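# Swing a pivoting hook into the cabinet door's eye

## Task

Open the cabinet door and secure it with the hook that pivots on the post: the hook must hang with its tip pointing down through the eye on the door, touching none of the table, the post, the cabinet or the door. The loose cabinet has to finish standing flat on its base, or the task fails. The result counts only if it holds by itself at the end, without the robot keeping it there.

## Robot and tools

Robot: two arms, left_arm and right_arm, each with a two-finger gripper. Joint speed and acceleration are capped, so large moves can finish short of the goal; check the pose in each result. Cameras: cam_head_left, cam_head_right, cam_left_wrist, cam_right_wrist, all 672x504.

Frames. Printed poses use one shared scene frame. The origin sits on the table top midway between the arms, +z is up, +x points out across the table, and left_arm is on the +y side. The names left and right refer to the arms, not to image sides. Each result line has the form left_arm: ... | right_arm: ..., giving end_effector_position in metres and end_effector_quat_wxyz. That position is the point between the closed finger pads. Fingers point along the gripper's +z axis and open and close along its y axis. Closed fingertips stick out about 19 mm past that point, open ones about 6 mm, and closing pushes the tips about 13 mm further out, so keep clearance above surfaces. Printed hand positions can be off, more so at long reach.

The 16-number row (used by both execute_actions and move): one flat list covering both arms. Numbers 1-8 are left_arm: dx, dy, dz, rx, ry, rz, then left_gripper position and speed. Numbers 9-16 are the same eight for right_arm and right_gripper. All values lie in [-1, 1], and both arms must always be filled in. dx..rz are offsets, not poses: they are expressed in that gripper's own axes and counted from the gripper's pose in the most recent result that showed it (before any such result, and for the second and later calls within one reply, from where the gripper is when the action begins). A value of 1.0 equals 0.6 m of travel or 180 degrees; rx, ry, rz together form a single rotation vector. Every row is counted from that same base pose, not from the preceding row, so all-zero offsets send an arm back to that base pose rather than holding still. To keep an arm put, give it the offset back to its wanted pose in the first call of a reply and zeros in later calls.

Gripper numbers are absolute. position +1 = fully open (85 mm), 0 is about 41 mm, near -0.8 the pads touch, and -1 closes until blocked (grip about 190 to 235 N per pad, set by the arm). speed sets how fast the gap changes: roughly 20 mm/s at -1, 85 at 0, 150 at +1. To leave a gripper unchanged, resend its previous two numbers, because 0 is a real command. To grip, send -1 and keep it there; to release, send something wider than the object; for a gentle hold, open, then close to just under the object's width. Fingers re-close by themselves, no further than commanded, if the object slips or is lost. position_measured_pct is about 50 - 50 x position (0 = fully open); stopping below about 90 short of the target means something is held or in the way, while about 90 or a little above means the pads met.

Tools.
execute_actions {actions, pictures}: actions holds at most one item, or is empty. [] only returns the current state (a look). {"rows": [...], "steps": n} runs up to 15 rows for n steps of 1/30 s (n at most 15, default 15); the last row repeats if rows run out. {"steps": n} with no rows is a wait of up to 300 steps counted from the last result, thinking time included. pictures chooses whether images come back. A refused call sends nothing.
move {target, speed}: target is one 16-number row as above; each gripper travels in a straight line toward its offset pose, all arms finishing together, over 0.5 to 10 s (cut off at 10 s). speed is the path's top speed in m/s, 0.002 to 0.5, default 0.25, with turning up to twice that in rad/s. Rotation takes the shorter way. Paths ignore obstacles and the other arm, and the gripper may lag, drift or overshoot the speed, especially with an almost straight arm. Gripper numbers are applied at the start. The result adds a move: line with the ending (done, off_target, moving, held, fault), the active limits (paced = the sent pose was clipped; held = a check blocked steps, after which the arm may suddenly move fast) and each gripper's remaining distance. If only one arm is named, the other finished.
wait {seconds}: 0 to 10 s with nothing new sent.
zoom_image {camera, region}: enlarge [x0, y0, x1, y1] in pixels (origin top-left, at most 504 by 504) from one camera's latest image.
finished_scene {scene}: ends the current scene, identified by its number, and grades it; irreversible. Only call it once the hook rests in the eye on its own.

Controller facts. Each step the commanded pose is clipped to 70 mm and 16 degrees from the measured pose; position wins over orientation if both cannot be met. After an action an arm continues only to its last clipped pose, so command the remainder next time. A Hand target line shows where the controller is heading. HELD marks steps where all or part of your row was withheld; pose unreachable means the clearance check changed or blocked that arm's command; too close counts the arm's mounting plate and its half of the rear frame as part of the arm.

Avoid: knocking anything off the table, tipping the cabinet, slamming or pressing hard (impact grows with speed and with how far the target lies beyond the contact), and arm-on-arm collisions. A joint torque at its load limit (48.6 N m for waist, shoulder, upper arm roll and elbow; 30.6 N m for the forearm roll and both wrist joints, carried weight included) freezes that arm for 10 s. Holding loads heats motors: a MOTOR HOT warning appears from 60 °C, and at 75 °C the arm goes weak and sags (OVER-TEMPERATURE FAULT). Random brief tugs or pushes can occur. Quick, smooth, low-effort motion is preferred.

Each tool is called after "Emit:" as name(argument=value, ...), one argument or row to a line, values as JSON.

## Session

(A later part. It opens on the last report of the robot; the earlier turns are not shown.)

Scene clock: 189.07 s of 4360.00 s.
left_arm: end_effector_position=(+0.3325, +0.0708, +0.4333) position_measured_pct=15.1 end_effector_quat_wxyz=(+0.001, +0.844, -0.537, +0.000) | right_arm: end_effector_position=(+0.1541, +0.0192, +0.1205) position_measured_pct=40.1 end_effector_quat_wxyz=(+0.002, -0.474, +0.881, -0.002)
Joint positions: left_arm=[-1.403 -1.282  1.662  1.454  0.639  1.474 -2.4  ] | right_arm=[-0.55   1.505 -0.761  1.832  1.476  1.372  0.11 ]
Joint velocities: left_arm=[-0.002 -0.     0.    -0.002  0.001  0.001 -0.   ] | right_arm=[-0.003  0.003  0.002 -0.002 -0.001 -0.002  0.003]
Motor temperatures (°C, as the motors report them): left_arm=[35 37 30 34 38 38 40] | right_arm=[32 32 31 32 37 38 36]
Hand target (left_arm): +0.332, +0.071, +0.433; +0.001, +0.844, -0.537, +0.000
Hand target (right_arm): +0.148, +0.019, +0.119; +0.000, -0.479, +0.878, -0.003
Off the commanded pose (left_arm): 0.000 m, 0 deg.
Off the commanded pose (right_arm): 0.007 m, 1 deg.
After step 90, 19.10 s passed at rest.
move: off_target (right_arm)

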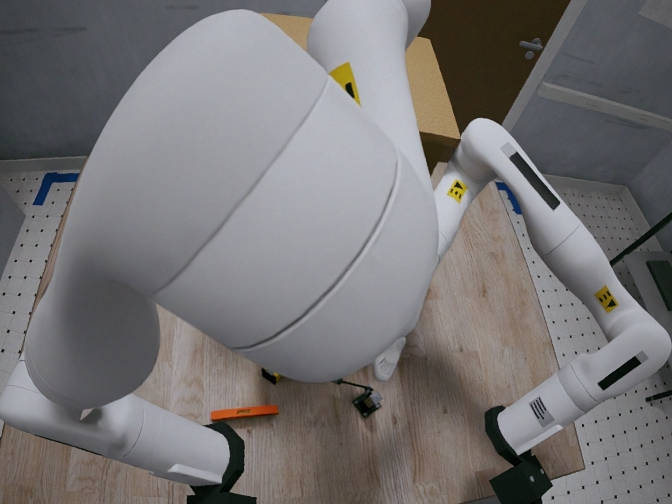

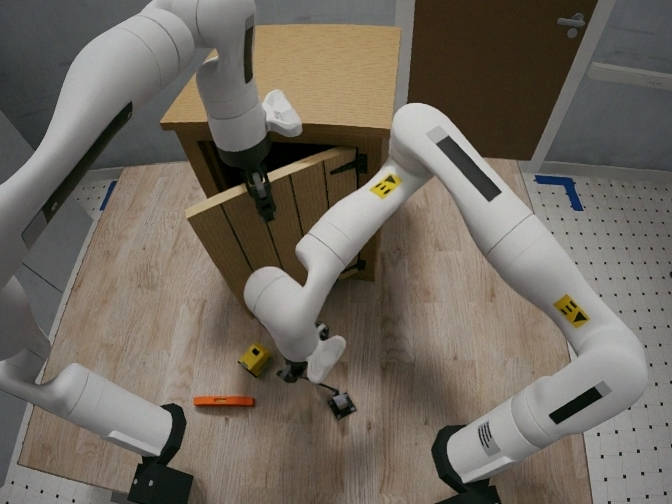

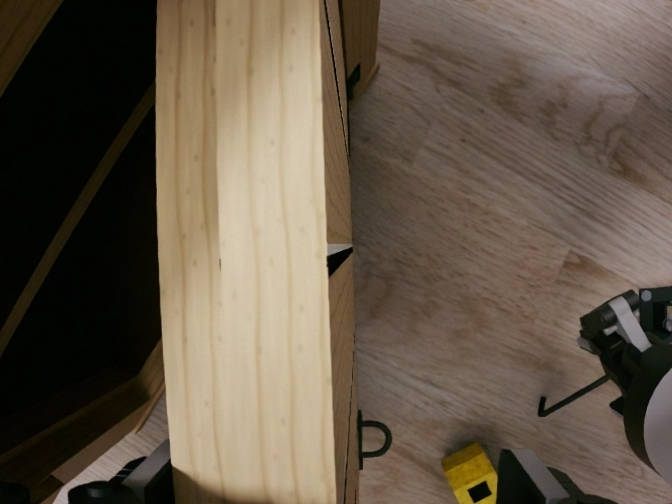

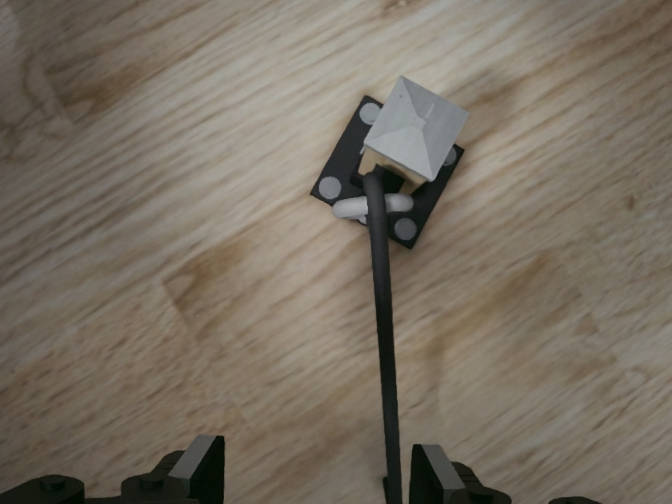

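Emit:
move(
  target=[0,0,0,0,0,0,0.7,0, 0.43,-0.47,-0.3,0,0,0.317,0.2,0],
  speed=0.2,
)

Scene clock: 206.13 s of 4360.00 s.
left_arm: end_effector_position=(+0.3325, +0.0708, +0.4332) position_measured_pct=15.1 end_effector_quat_wxyz=(+0.001, +0.844, -0.537, +0.000) | right_arm: end_effector_position=(+0.2445, -0.3502, +0.3014) position_measured_pct=40.1 end_effector_quat_wxyz=(+0.002, +0.004, +1.000, +0.000)
Joint positions: left_arm=[-1.403 -1.282  1.662  1.454  0.639  1.473 -2.4  ] | right_arm=[ 0.329  0.262 -1.274  2.444  0.839  1.208 -0.127]
Joint velocities: left_arm=[ 0.001 -0.     0.     0.001  0.    -0.001 -0.   ] | right_arm=[ 0.04  -0.029 -0.    -0.001 -0.006 -0.015  0.025]
Motor temperatures (°C, as the motors report them): left_arm=[35 37 30 34 38 38 40] | right_arm=[33 31 31 32 37 38 36]
Hand target (left_arm): +0.332, +0.071, +0.433; +0.001, +0.844, -0.537, +0.000
Hand target (right_arm): +0.245, -0.351, +0.301; +0.001, +0.006, +1.000, -0.000
Off the commanded pose (left_arm): 0.000 m, 0 deg.
Off the commanded pose (right_arm): 0.002 m, 0 deg.
After step 90, 11.00 s passed at rest.
move: done

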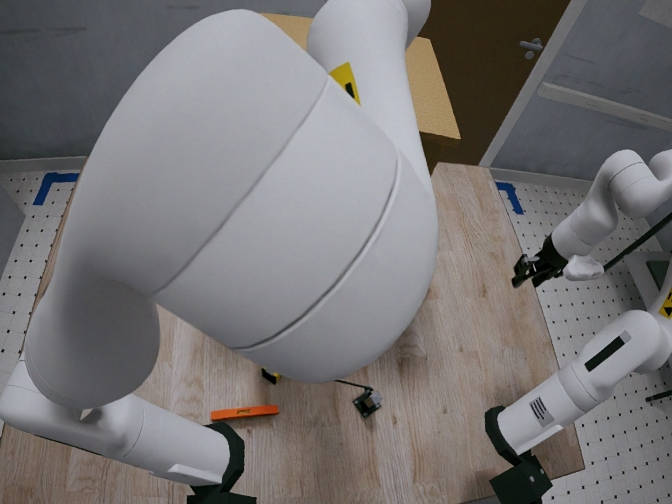

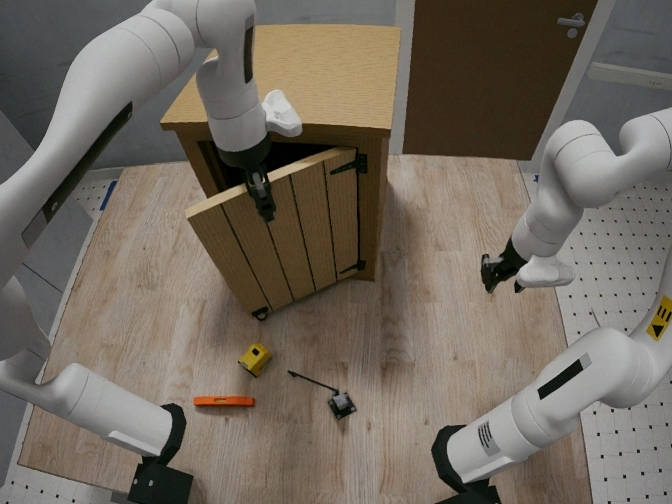

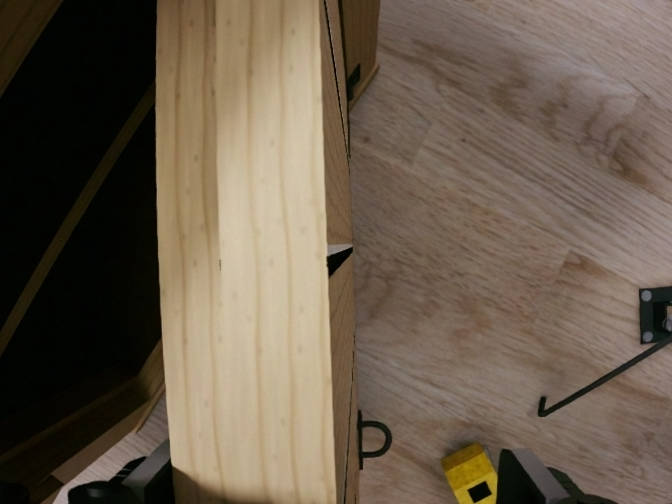

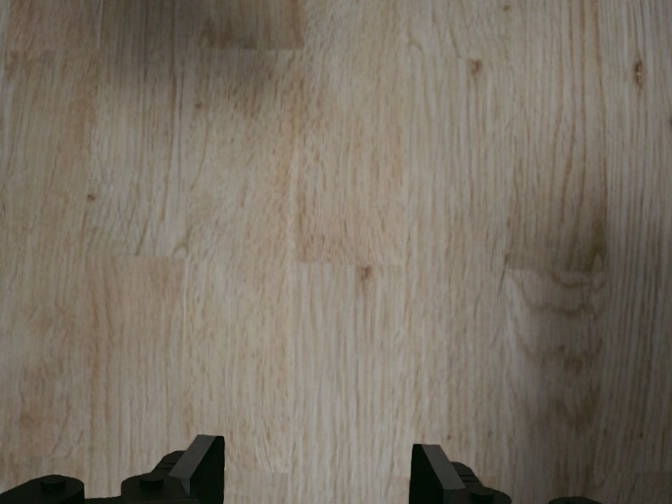

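Emit:
move(
  target=[0.033,0.152,0,0,0,-0.139,0.7,0, 0,0,0,0,0,0,0.2,0],
  speed=0.05,
)

Scene clock: 219.57 s of 4360.00 s.
left_arm: end_effector_position=(+0.2585, +0.0142, +0.4332) position_measured_pct=15.1 end_effector_quat_wxyz=(+0.001, +0.940, -0.341, -0.000) | right_arm: end_effector_position=(+0.2445, -0.3502, +0.3014) position_measured_pct=40.1 end_effector_quat_wxyz=(+0.002, +0.004, +1.000, +0.000)
Joint positions: left_arm=[-1.27  -1.423  1.608  1.437  0.786  1.582 -1.878] | right_arm=[ 0.329  0.262 -1.274  2.444  0.839  1.208 -0.127]
Joint velocities: left_arm=[ 0.002 -0.002 -0.    -0.001  0.001 -0.001  0.007] | right_arm=[-0.     0.    -0.     0.    -0.    -0.001  0.002]
Motor temperatures (°C, as the motors report them): left_arm=[36 37 30 34 38 38 40] | right_arm=[33 31 31 32 37 38 36]
Hand target (left_arm): +0.258, +0.014, +0.433; +0.001, +0.940, -0.341, -0.000
Hand target (right_arm): +0.245, -0.350, +0.301; +0.002, +0.004, +1.000, +0.000
Off the commanded pose (left_arm): 0.000 m, 0 deg.
Off the commanded pose (right_arm): 0.000 m, 0 deg.
After step 90, 5.83 s passed at rest.
move: done

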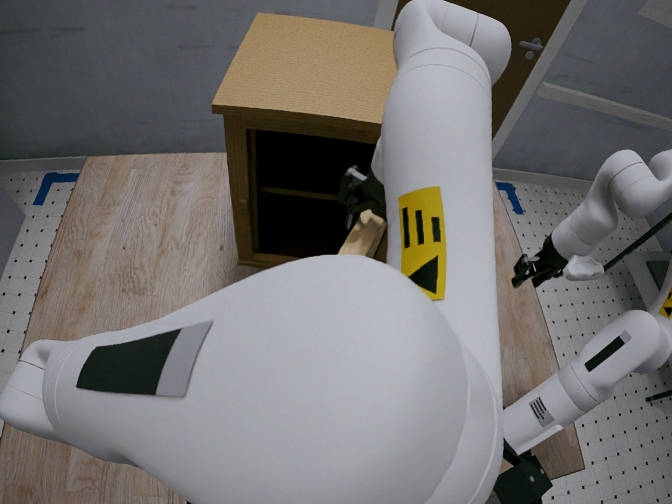

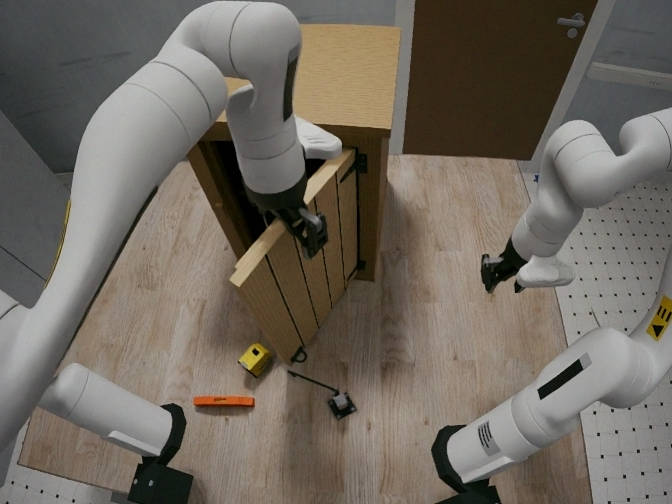

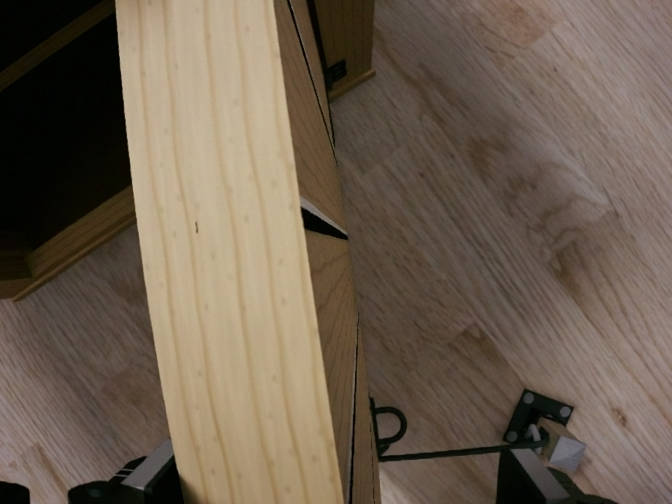

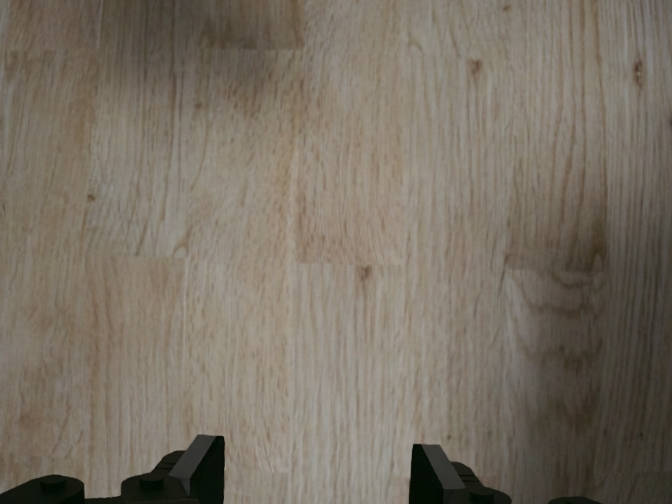

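Emit:
move(
  target=[0,-0.025,0,0,0,0,0.7,0, 0,0,0,0,0,0,0.2,0],
  speed=0.03,
)

Scene clock: 228.30 s of 4360.00 s.
left_arm: end_effector_position=(+0.2681, +0.0257, +0.4332) position_measured_pct=15.1 end_effector_quat_wxyz=(+0.001, +0.940, -0.341, -0.000) | right_arm: end_effector_position=(+0.2445, -0.3502, +0.3014) position_measured_pct=40.1 end_effector_quat_wxyz=(+0.002, +0.004, +1.000, +0.000)
Joint positions: left_arm=[-1.281 -1.409  1.599  1.456  0.773  1.57  -1.908] | right_arm=[ 0.329  0.262 -1.274  2.444  0.839  1.208 -0.127]
Joint velocities: left_arm=[-0.     0.    -0.     0.    -0.     0.    -0.002] | right_arm=[-0.     0.    -0.    -0.     0.    -0.002 -0.   ]
Motor temperatures (°C, as the motors report them): left_arm=[36 37 30 34 38 38 40] | right_arm=[33 31 31 32 37 38 36]
Hand target (left_arm): +0.268, +0.026, +0.433; +0.001, +0.940, -0.341, -0.000
Hand target (right_arm): +0.245, -0.350, +0.301; +0.002, +0.004, +1.000, +0.000
Off the commanded pose (left_arm): 0.000 m, 0 deg.
Off the commanded pose (right_arm): 0.000 m, 0 deg.
After step 90, 4.97 s passed at rest.
move: done

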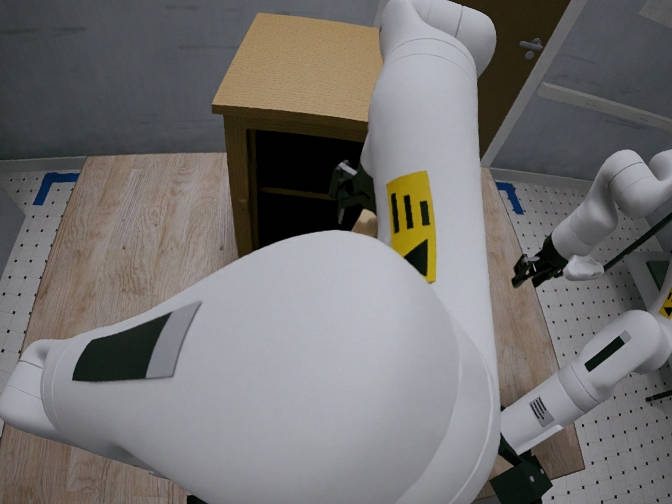

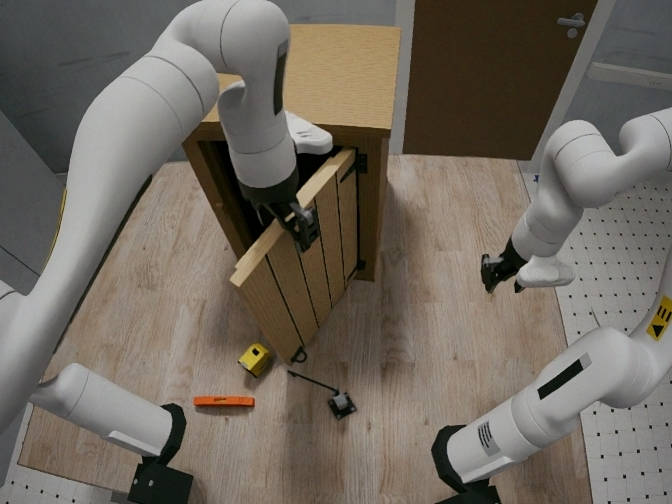

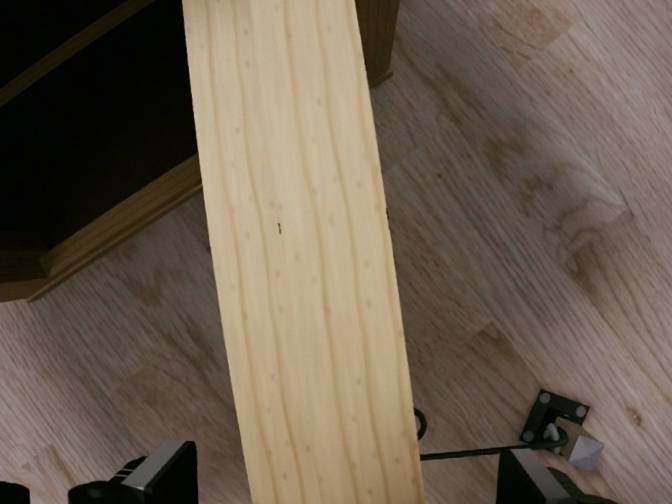

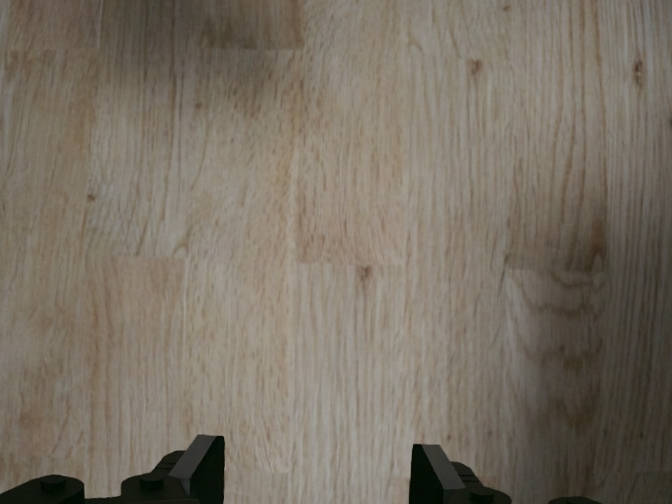

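Emit:
move(
  target=[0,-0.005,0,0,0,-0.04,0.1,0, 0,0,0,0,0,0,0.2,0],
  speed=0.03,
)

Emit:
move(
  target=[0,-0.03,0,0,0,0.022,0.1,0, 0,0,0,0,0,0,0.2,0],
  speed=0.02,
)

Scene clock: 248.90 s of 4360.00 s.
left_arm: end_effector_position=(+0.2700, +0.0280, +0.4332) position_measured_pct=45.2 end_effector_quat_wxyz=(+0.001, +0.960, -0.281, -0.000) | right_arm: end_effector_position=(+0.2445, -0.3502, +0.3014) position_measured_pct=40.1 end_effector_quat_wxyz=(+0.002, +0.004, +1.000, +0.000)
Joint positions: left_arm=[-1.282 -1.425  1.57   1.46   0.792  1.585 -1.806] | right_arm=[ 0.329  0.262 -1.274  2.444  0.839  1.208 -0.127]
Joint velocities: left_arm=[ 0.001 -0.    -0.    -0.     0.001 -0.     0.002] | right_arm=[-0.     0.     0.001 -0.     0.001  0.    -0.001]
Motor temperatures (°C, as the motors report them): left_arm=[36 38 30 34 38 38 40] | right_arm=[33 31 31 32 37 38 36]
Hand target (left_arm): +0.270, +0.028, +0.433; +0.001, +0.960, -0.281, -0.000
Hand target (right_arm): +0.245, -0.350, +0.301; +0.002, +0.004, +1.000, +0.000
Off the commanded pose (left_arm): 0.000 m, 0 deg.
Off the commanded pose (right_arm): 0.000 m, 0 deg.
After step 90, 15.27 s passed at rest.
move: done

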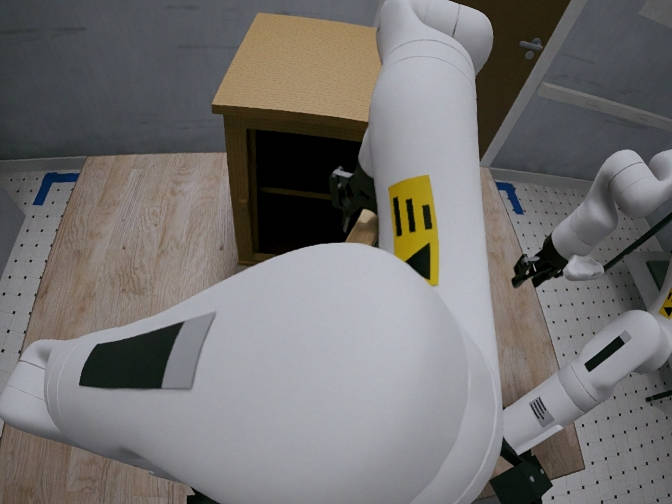

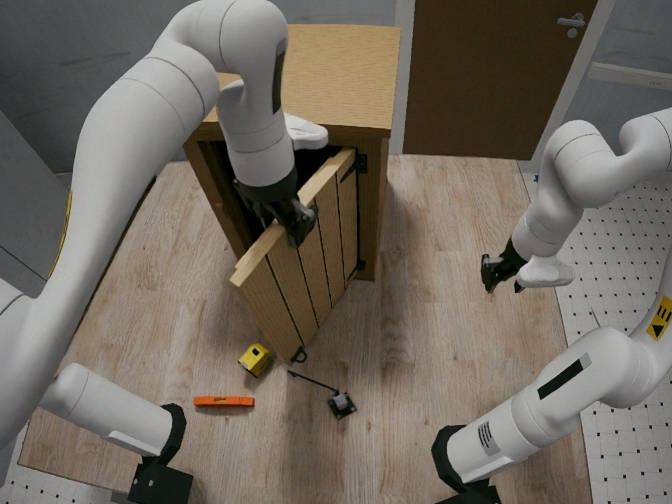

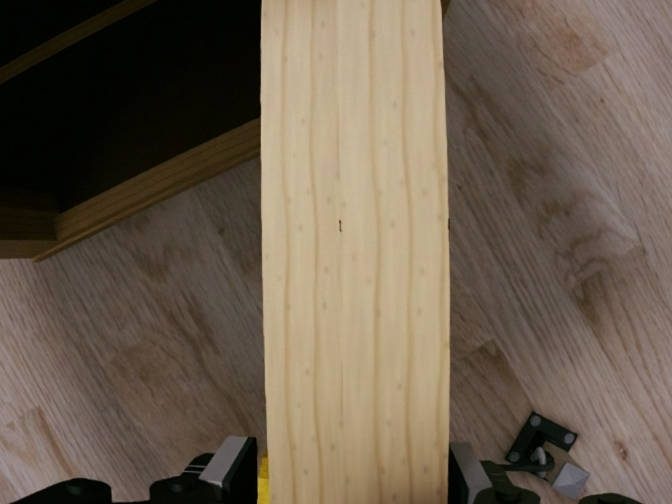

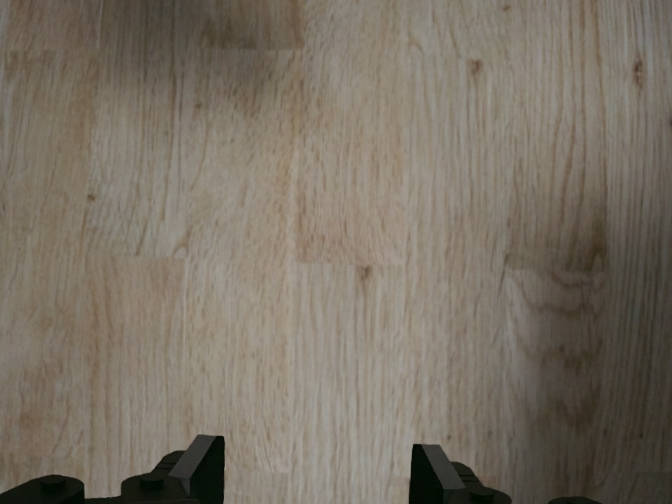

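Scene clock: 250.87 s of 4360.00 s.
left_arm: end_effector_position=(+0.2797, +0.0432, +0.4332) position_measured_pct=45.2 end_effector_quat_wxyz=(+0.001, +0.949, -0.314, +0.000) | right_arm: end_effector_position=(+0.2445, -0.3502, +0.3014) position_measured_pct=40.1 end_effector_quat_wxyz=(+0.002, +0.004, +1.000, +0.000)
Joint positions: left_arm=[-1.293 -1.397  1.572  1.488  0.763  1.559 -1.903] | right_arm=[ 0.329  0.262 -1.274  2.444  0.839  1.208 -0.127]
Joint velocities: left_arm=[-0.001  0.001 -0.     0.001 -0.    -0.001 -0.001] | right_arm=[ 0. -0.  0. -0. -0.  0. -0.]
Motor temperatures (°C, as the motors report them): left_arm=[36 38 30 34 38 38 40] | right_arm=[33 31 31 32 37 38 36]
Hand target (left_arm): +0.280, +0.043, +0.433; +0.001, +0.949, -0.314, +0.000
Hand target (right_arm): +0.245, -0.350, +0.301; +0.002, +0.004, +1.000, +0.000
Off the commanded pose (left_arm): 0.000 m, 0 deg.
Off the commanded pose (right_arm): 0.000 m, 0 deg.
move: done

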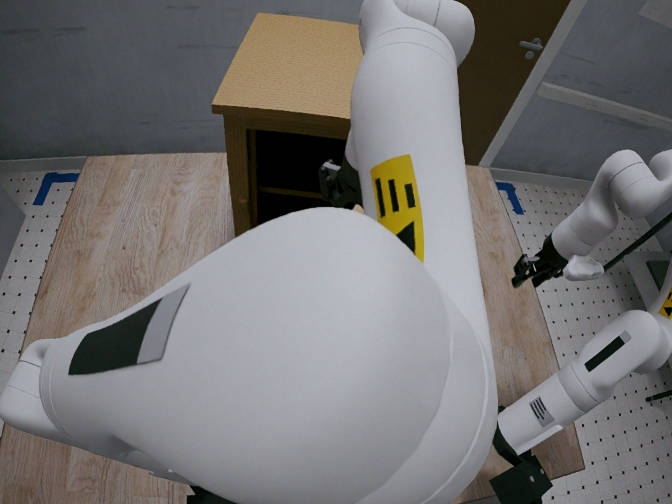

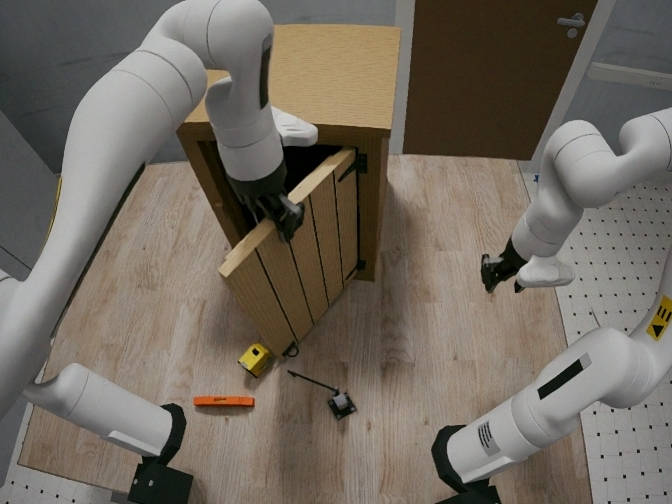

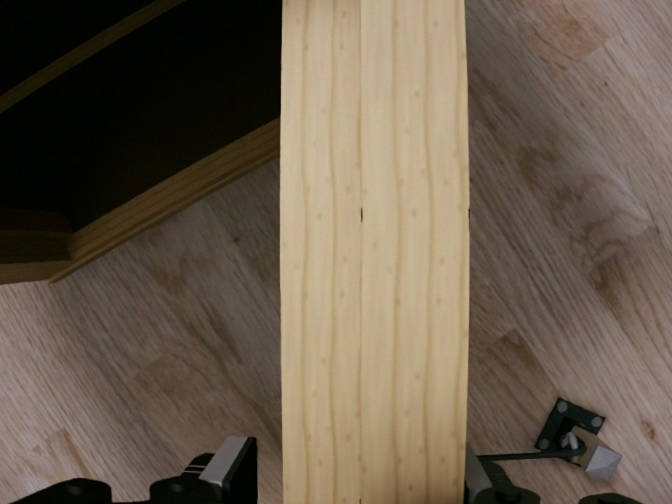

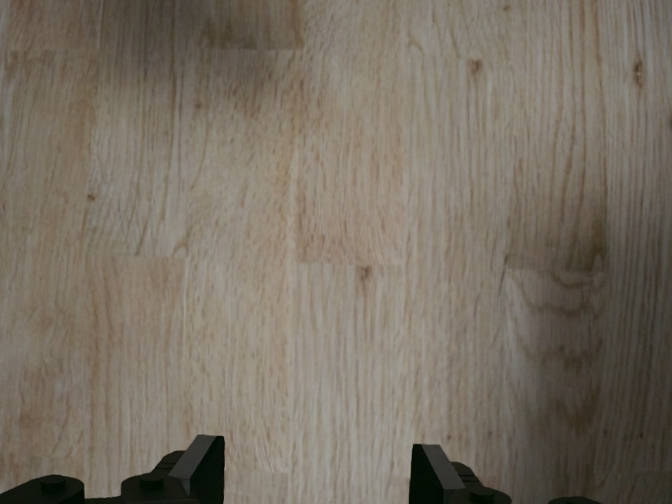

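Emit:
move(
  target=[0,-0.008,-0.11,0,0,0,0.6,0, 0,0,0,0,0,0,0.2,0],
  speed=0.1,
)

Scene clock: 265.63 s of 4360.00 s.
left_arm: end_effector_position=(+0.2825, +0.0468, +0.4992) position_measured_pct=19.8 end_effector_quat_wxyz=(+0.001, +0.949, -0.315, -0.000) | right_arm: end_effector_position=(+0.2445, -0.3502, +0.3014) position_measured_pct=40.1 end_effector_quat_wxyz=(+0.002, +0.004, +1.000, +0.000)
Joint positions: left_arm=[-1.303 -1.325  1.531  1.329  0.703  1.705 -1.845] | right_arm=[ 0.329  0.262 -1.274  2.444  0.839  1.208 -0.127]
Joint velocities: left_arm=[-0.003  0.002 -0.001 -0.005 -0.     0.002 -0.   ] | right_arm=[-0.    -0.    -0.    -0.001 -0.001  0.    -0.   ]
Motor temperatures (°C, as the motors report them): left_arm=[36 38 30 34 38 38 40] | right_arm=[32 31 31 32 37 38 36]
Hand target (left_arm): +0.283, +0.047, +0.499; +0.001, +0.949, -0.315, -0.000
Hand target (right_arm): +0.245, -0.350, +0.301; +0.002, +0.004, +1.000, +0.000
Off the commanded pose (left_arm): 0.000 m, 0 deg.
Off the commanded pose (right_arm): 0.000 m, 0 deg.
After step 90, 10.73 s passed at rest.
move: done

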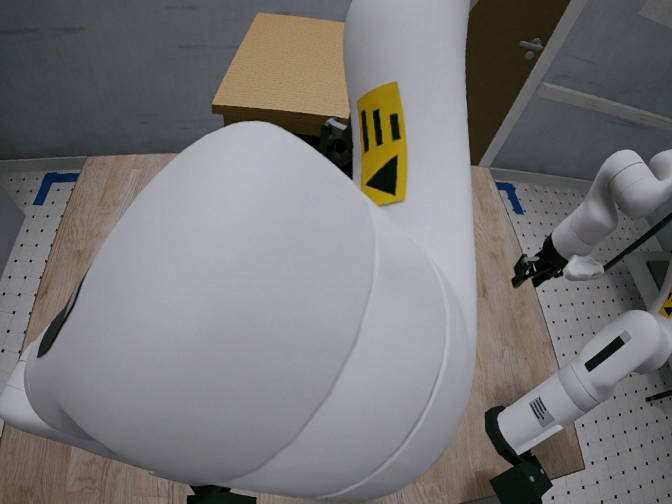

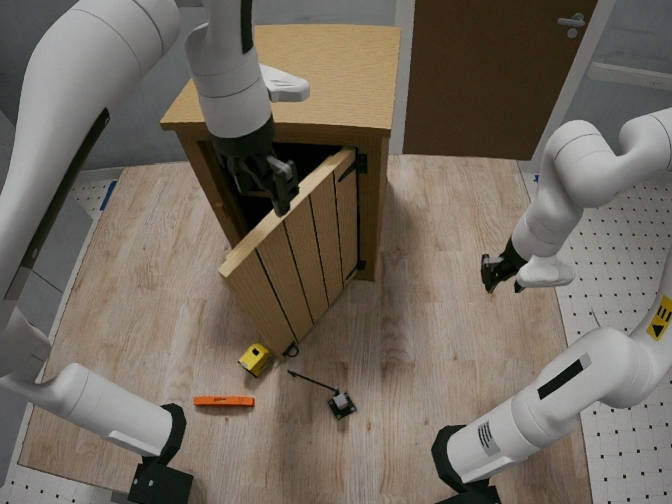

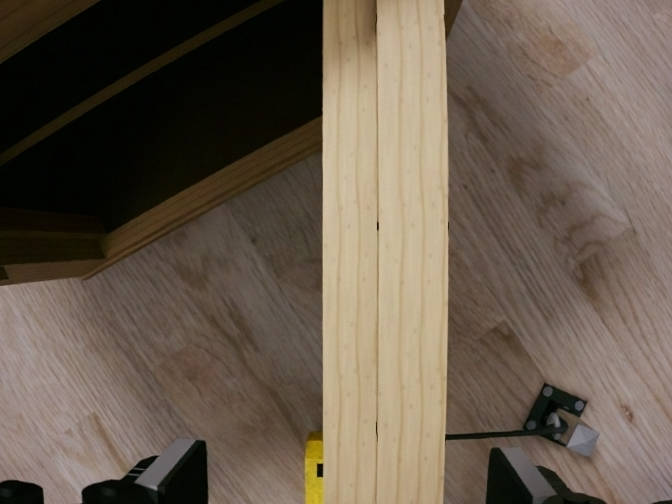

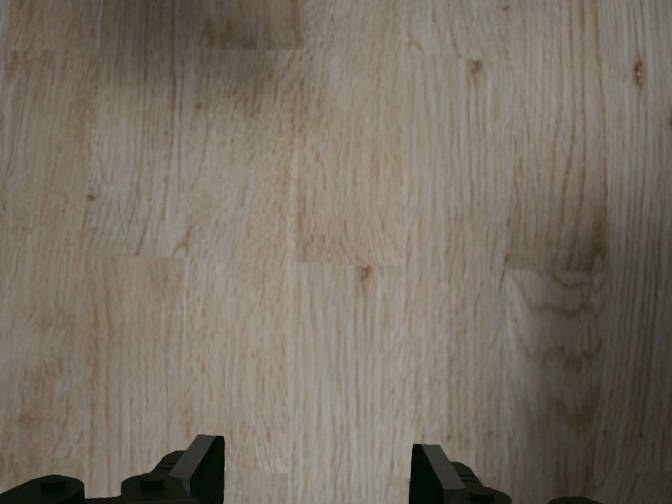

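Emit:
move(
  target=[-0.17,0.225,0,0,0,0.48,0.6,0, 0.04,0.25,0.03,0,0,0,0.2,0],
  speed=0.2,
)

Emit:
move(
  target=[0,0,0.55,0,0,0,0.6,0, 0,0,0,0,0,0,0.2,0],
  speed=0.15,
)

Scene clock: 277.23 s of 4360.00 s.
left_arm: end_effector_position=(+0.1196, -0.0007, +0.4990) position_measured_pct=19.8 end_effector_quat_wxyz=(-0.001, -0.477, +0.879, -0.000) | right_arm: end_effector_position=(+0.2224, -0.2004, +0.2833) position_measured_pct=40.1 end_effector_quat_wxyz=(+0.002, +0.004, +1.000, -0.001)
Joint positions: left_arm=[-1.067 -1.184  1.956  1.398  0.535  1.583 -2.87 ] | right_arm=[-0.3    0.776 -1.013  2.288  1.01   1.359 -0.677]
Joint velocities: left_arm=[0.002 0.002 0.    0.001 0.    0.    0.   ] | right_arm=[-0.004  0.004  0.001 -0.001  0.     0.001  0.   ]
Motor temperatures (°C, as the motors report them): left_arm=[36 38 30 34 38 38 40] | right_arm=[32 31 31 32 37 38 36]
Hand target (left_arm): +0.120, -0.001, +0.499; -0.001, -0.477, +0.879, -0.000
Hand target (right_arm): +0.222, -0.200, +0.283; +0.002, +0.003, +1.000, -0.001
Off the commanded pose (left_arm): 0.001 m, 0 deg.
Off the commanded pose (right_arm): 0.001 m, 0 deg.
After step 90, 4.47 s passed at rest.
move: done

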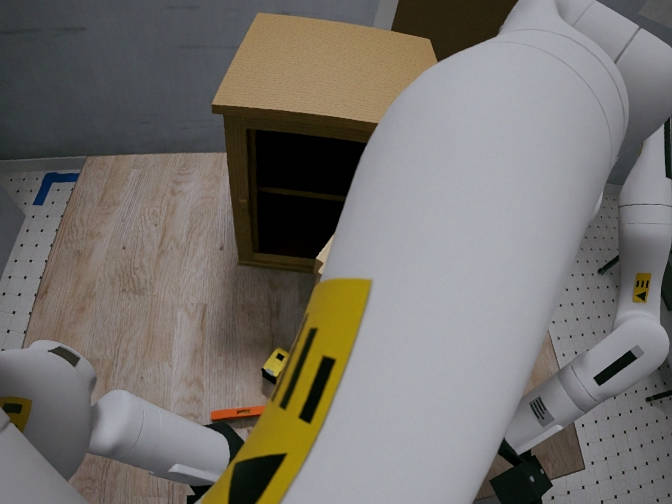

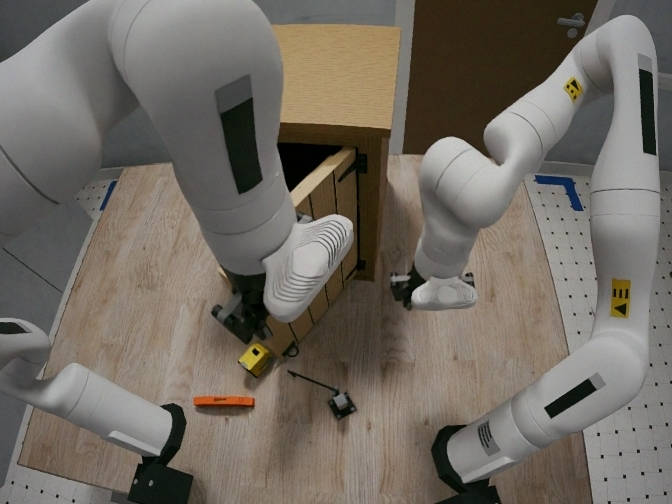

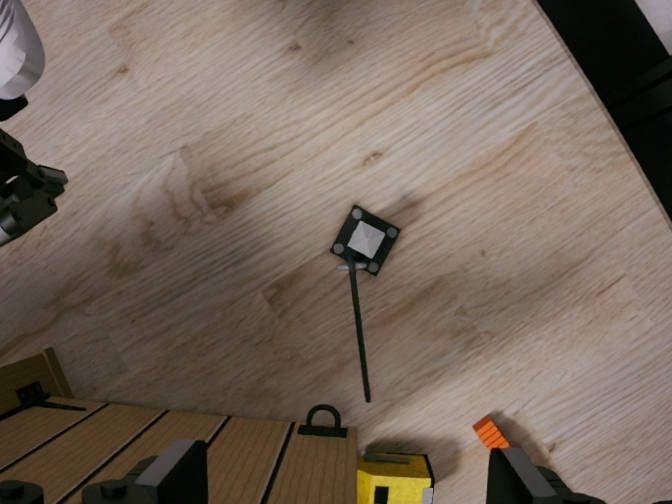

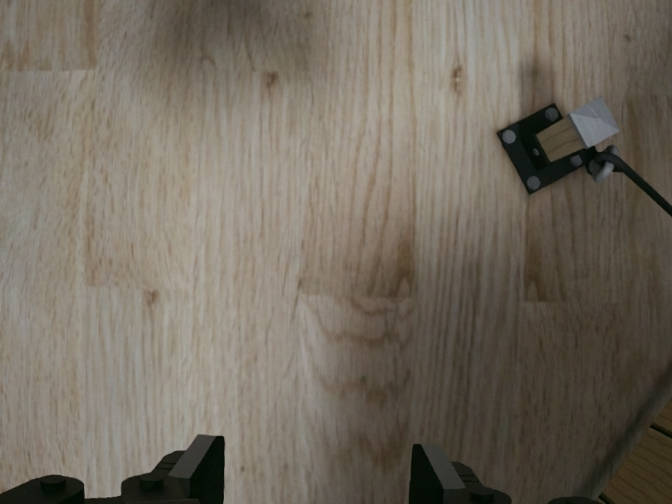

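Scene clock: 279.87 s of 4360.00 s.
left_arm: end_effector_position=(+0.1199, +0.0004, +0.1694) position_measured_pct=19.8 end_effector_quat_wxyz=(-0.000, -0.478, +0.878, -0.000) | right_arm: end_effector_position=(+0.2224, -0.2004, +0.2833) position_measured_pct=40.1 end_effector_quat_wxyz=(+0.002, +0.004, +1.000, -0.001)
Joint positions: left_arm=[-1.204 -1.565  2.286  1.877  0.968  0.804 -3.21 ] | right_arm=[-0.3    0.776 -1.013  2.288  1.01   1.359 -0.677]
Joint velocities: left_arm=[-0.003 -0.003  0.    -0.001  0.001 -0.     0.001] | right_arm=[ 0.     0.    -0.    -0.001 -0.    -0.001 -0.002]
Motor temperatures (°C, as the motors report them): left_arm=[36 38 30 34 38 38 40] | right_arm=[32 31 31 32 37 38 36]
Hand target (left_arm): +0.120, +0.000, +0.169; -0.000, -0.478, +0.878, -0.000
Hand target (right_arm): +0.222, -0.200, +0.283; +0.002, +0.004, +1.000, -0.001
Off the commanded pose (left_arm): 0.002 m, 0 deg.
Off the commanded pose (right_arm): 0.000 m, 0 deg.
move: done

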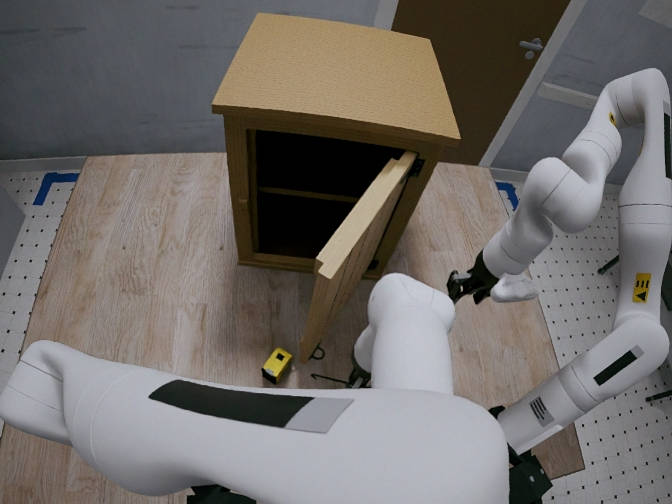

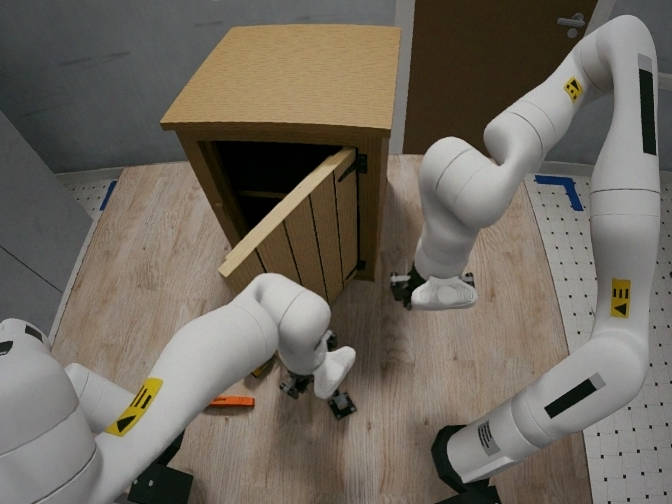

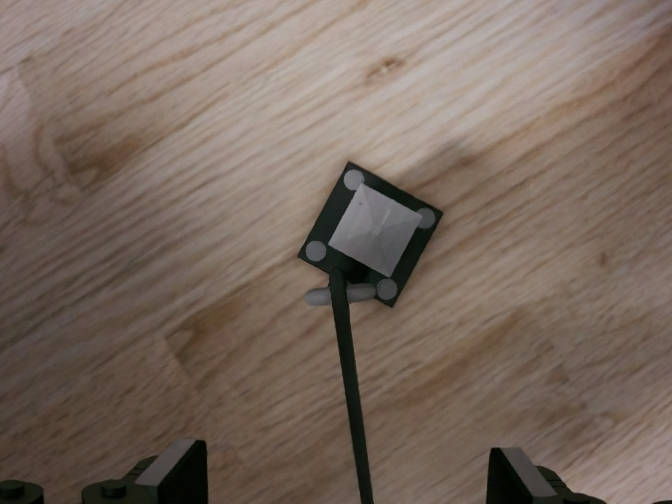

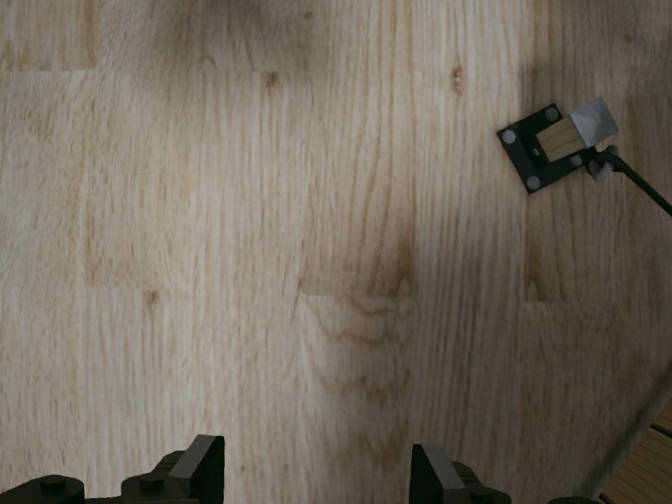

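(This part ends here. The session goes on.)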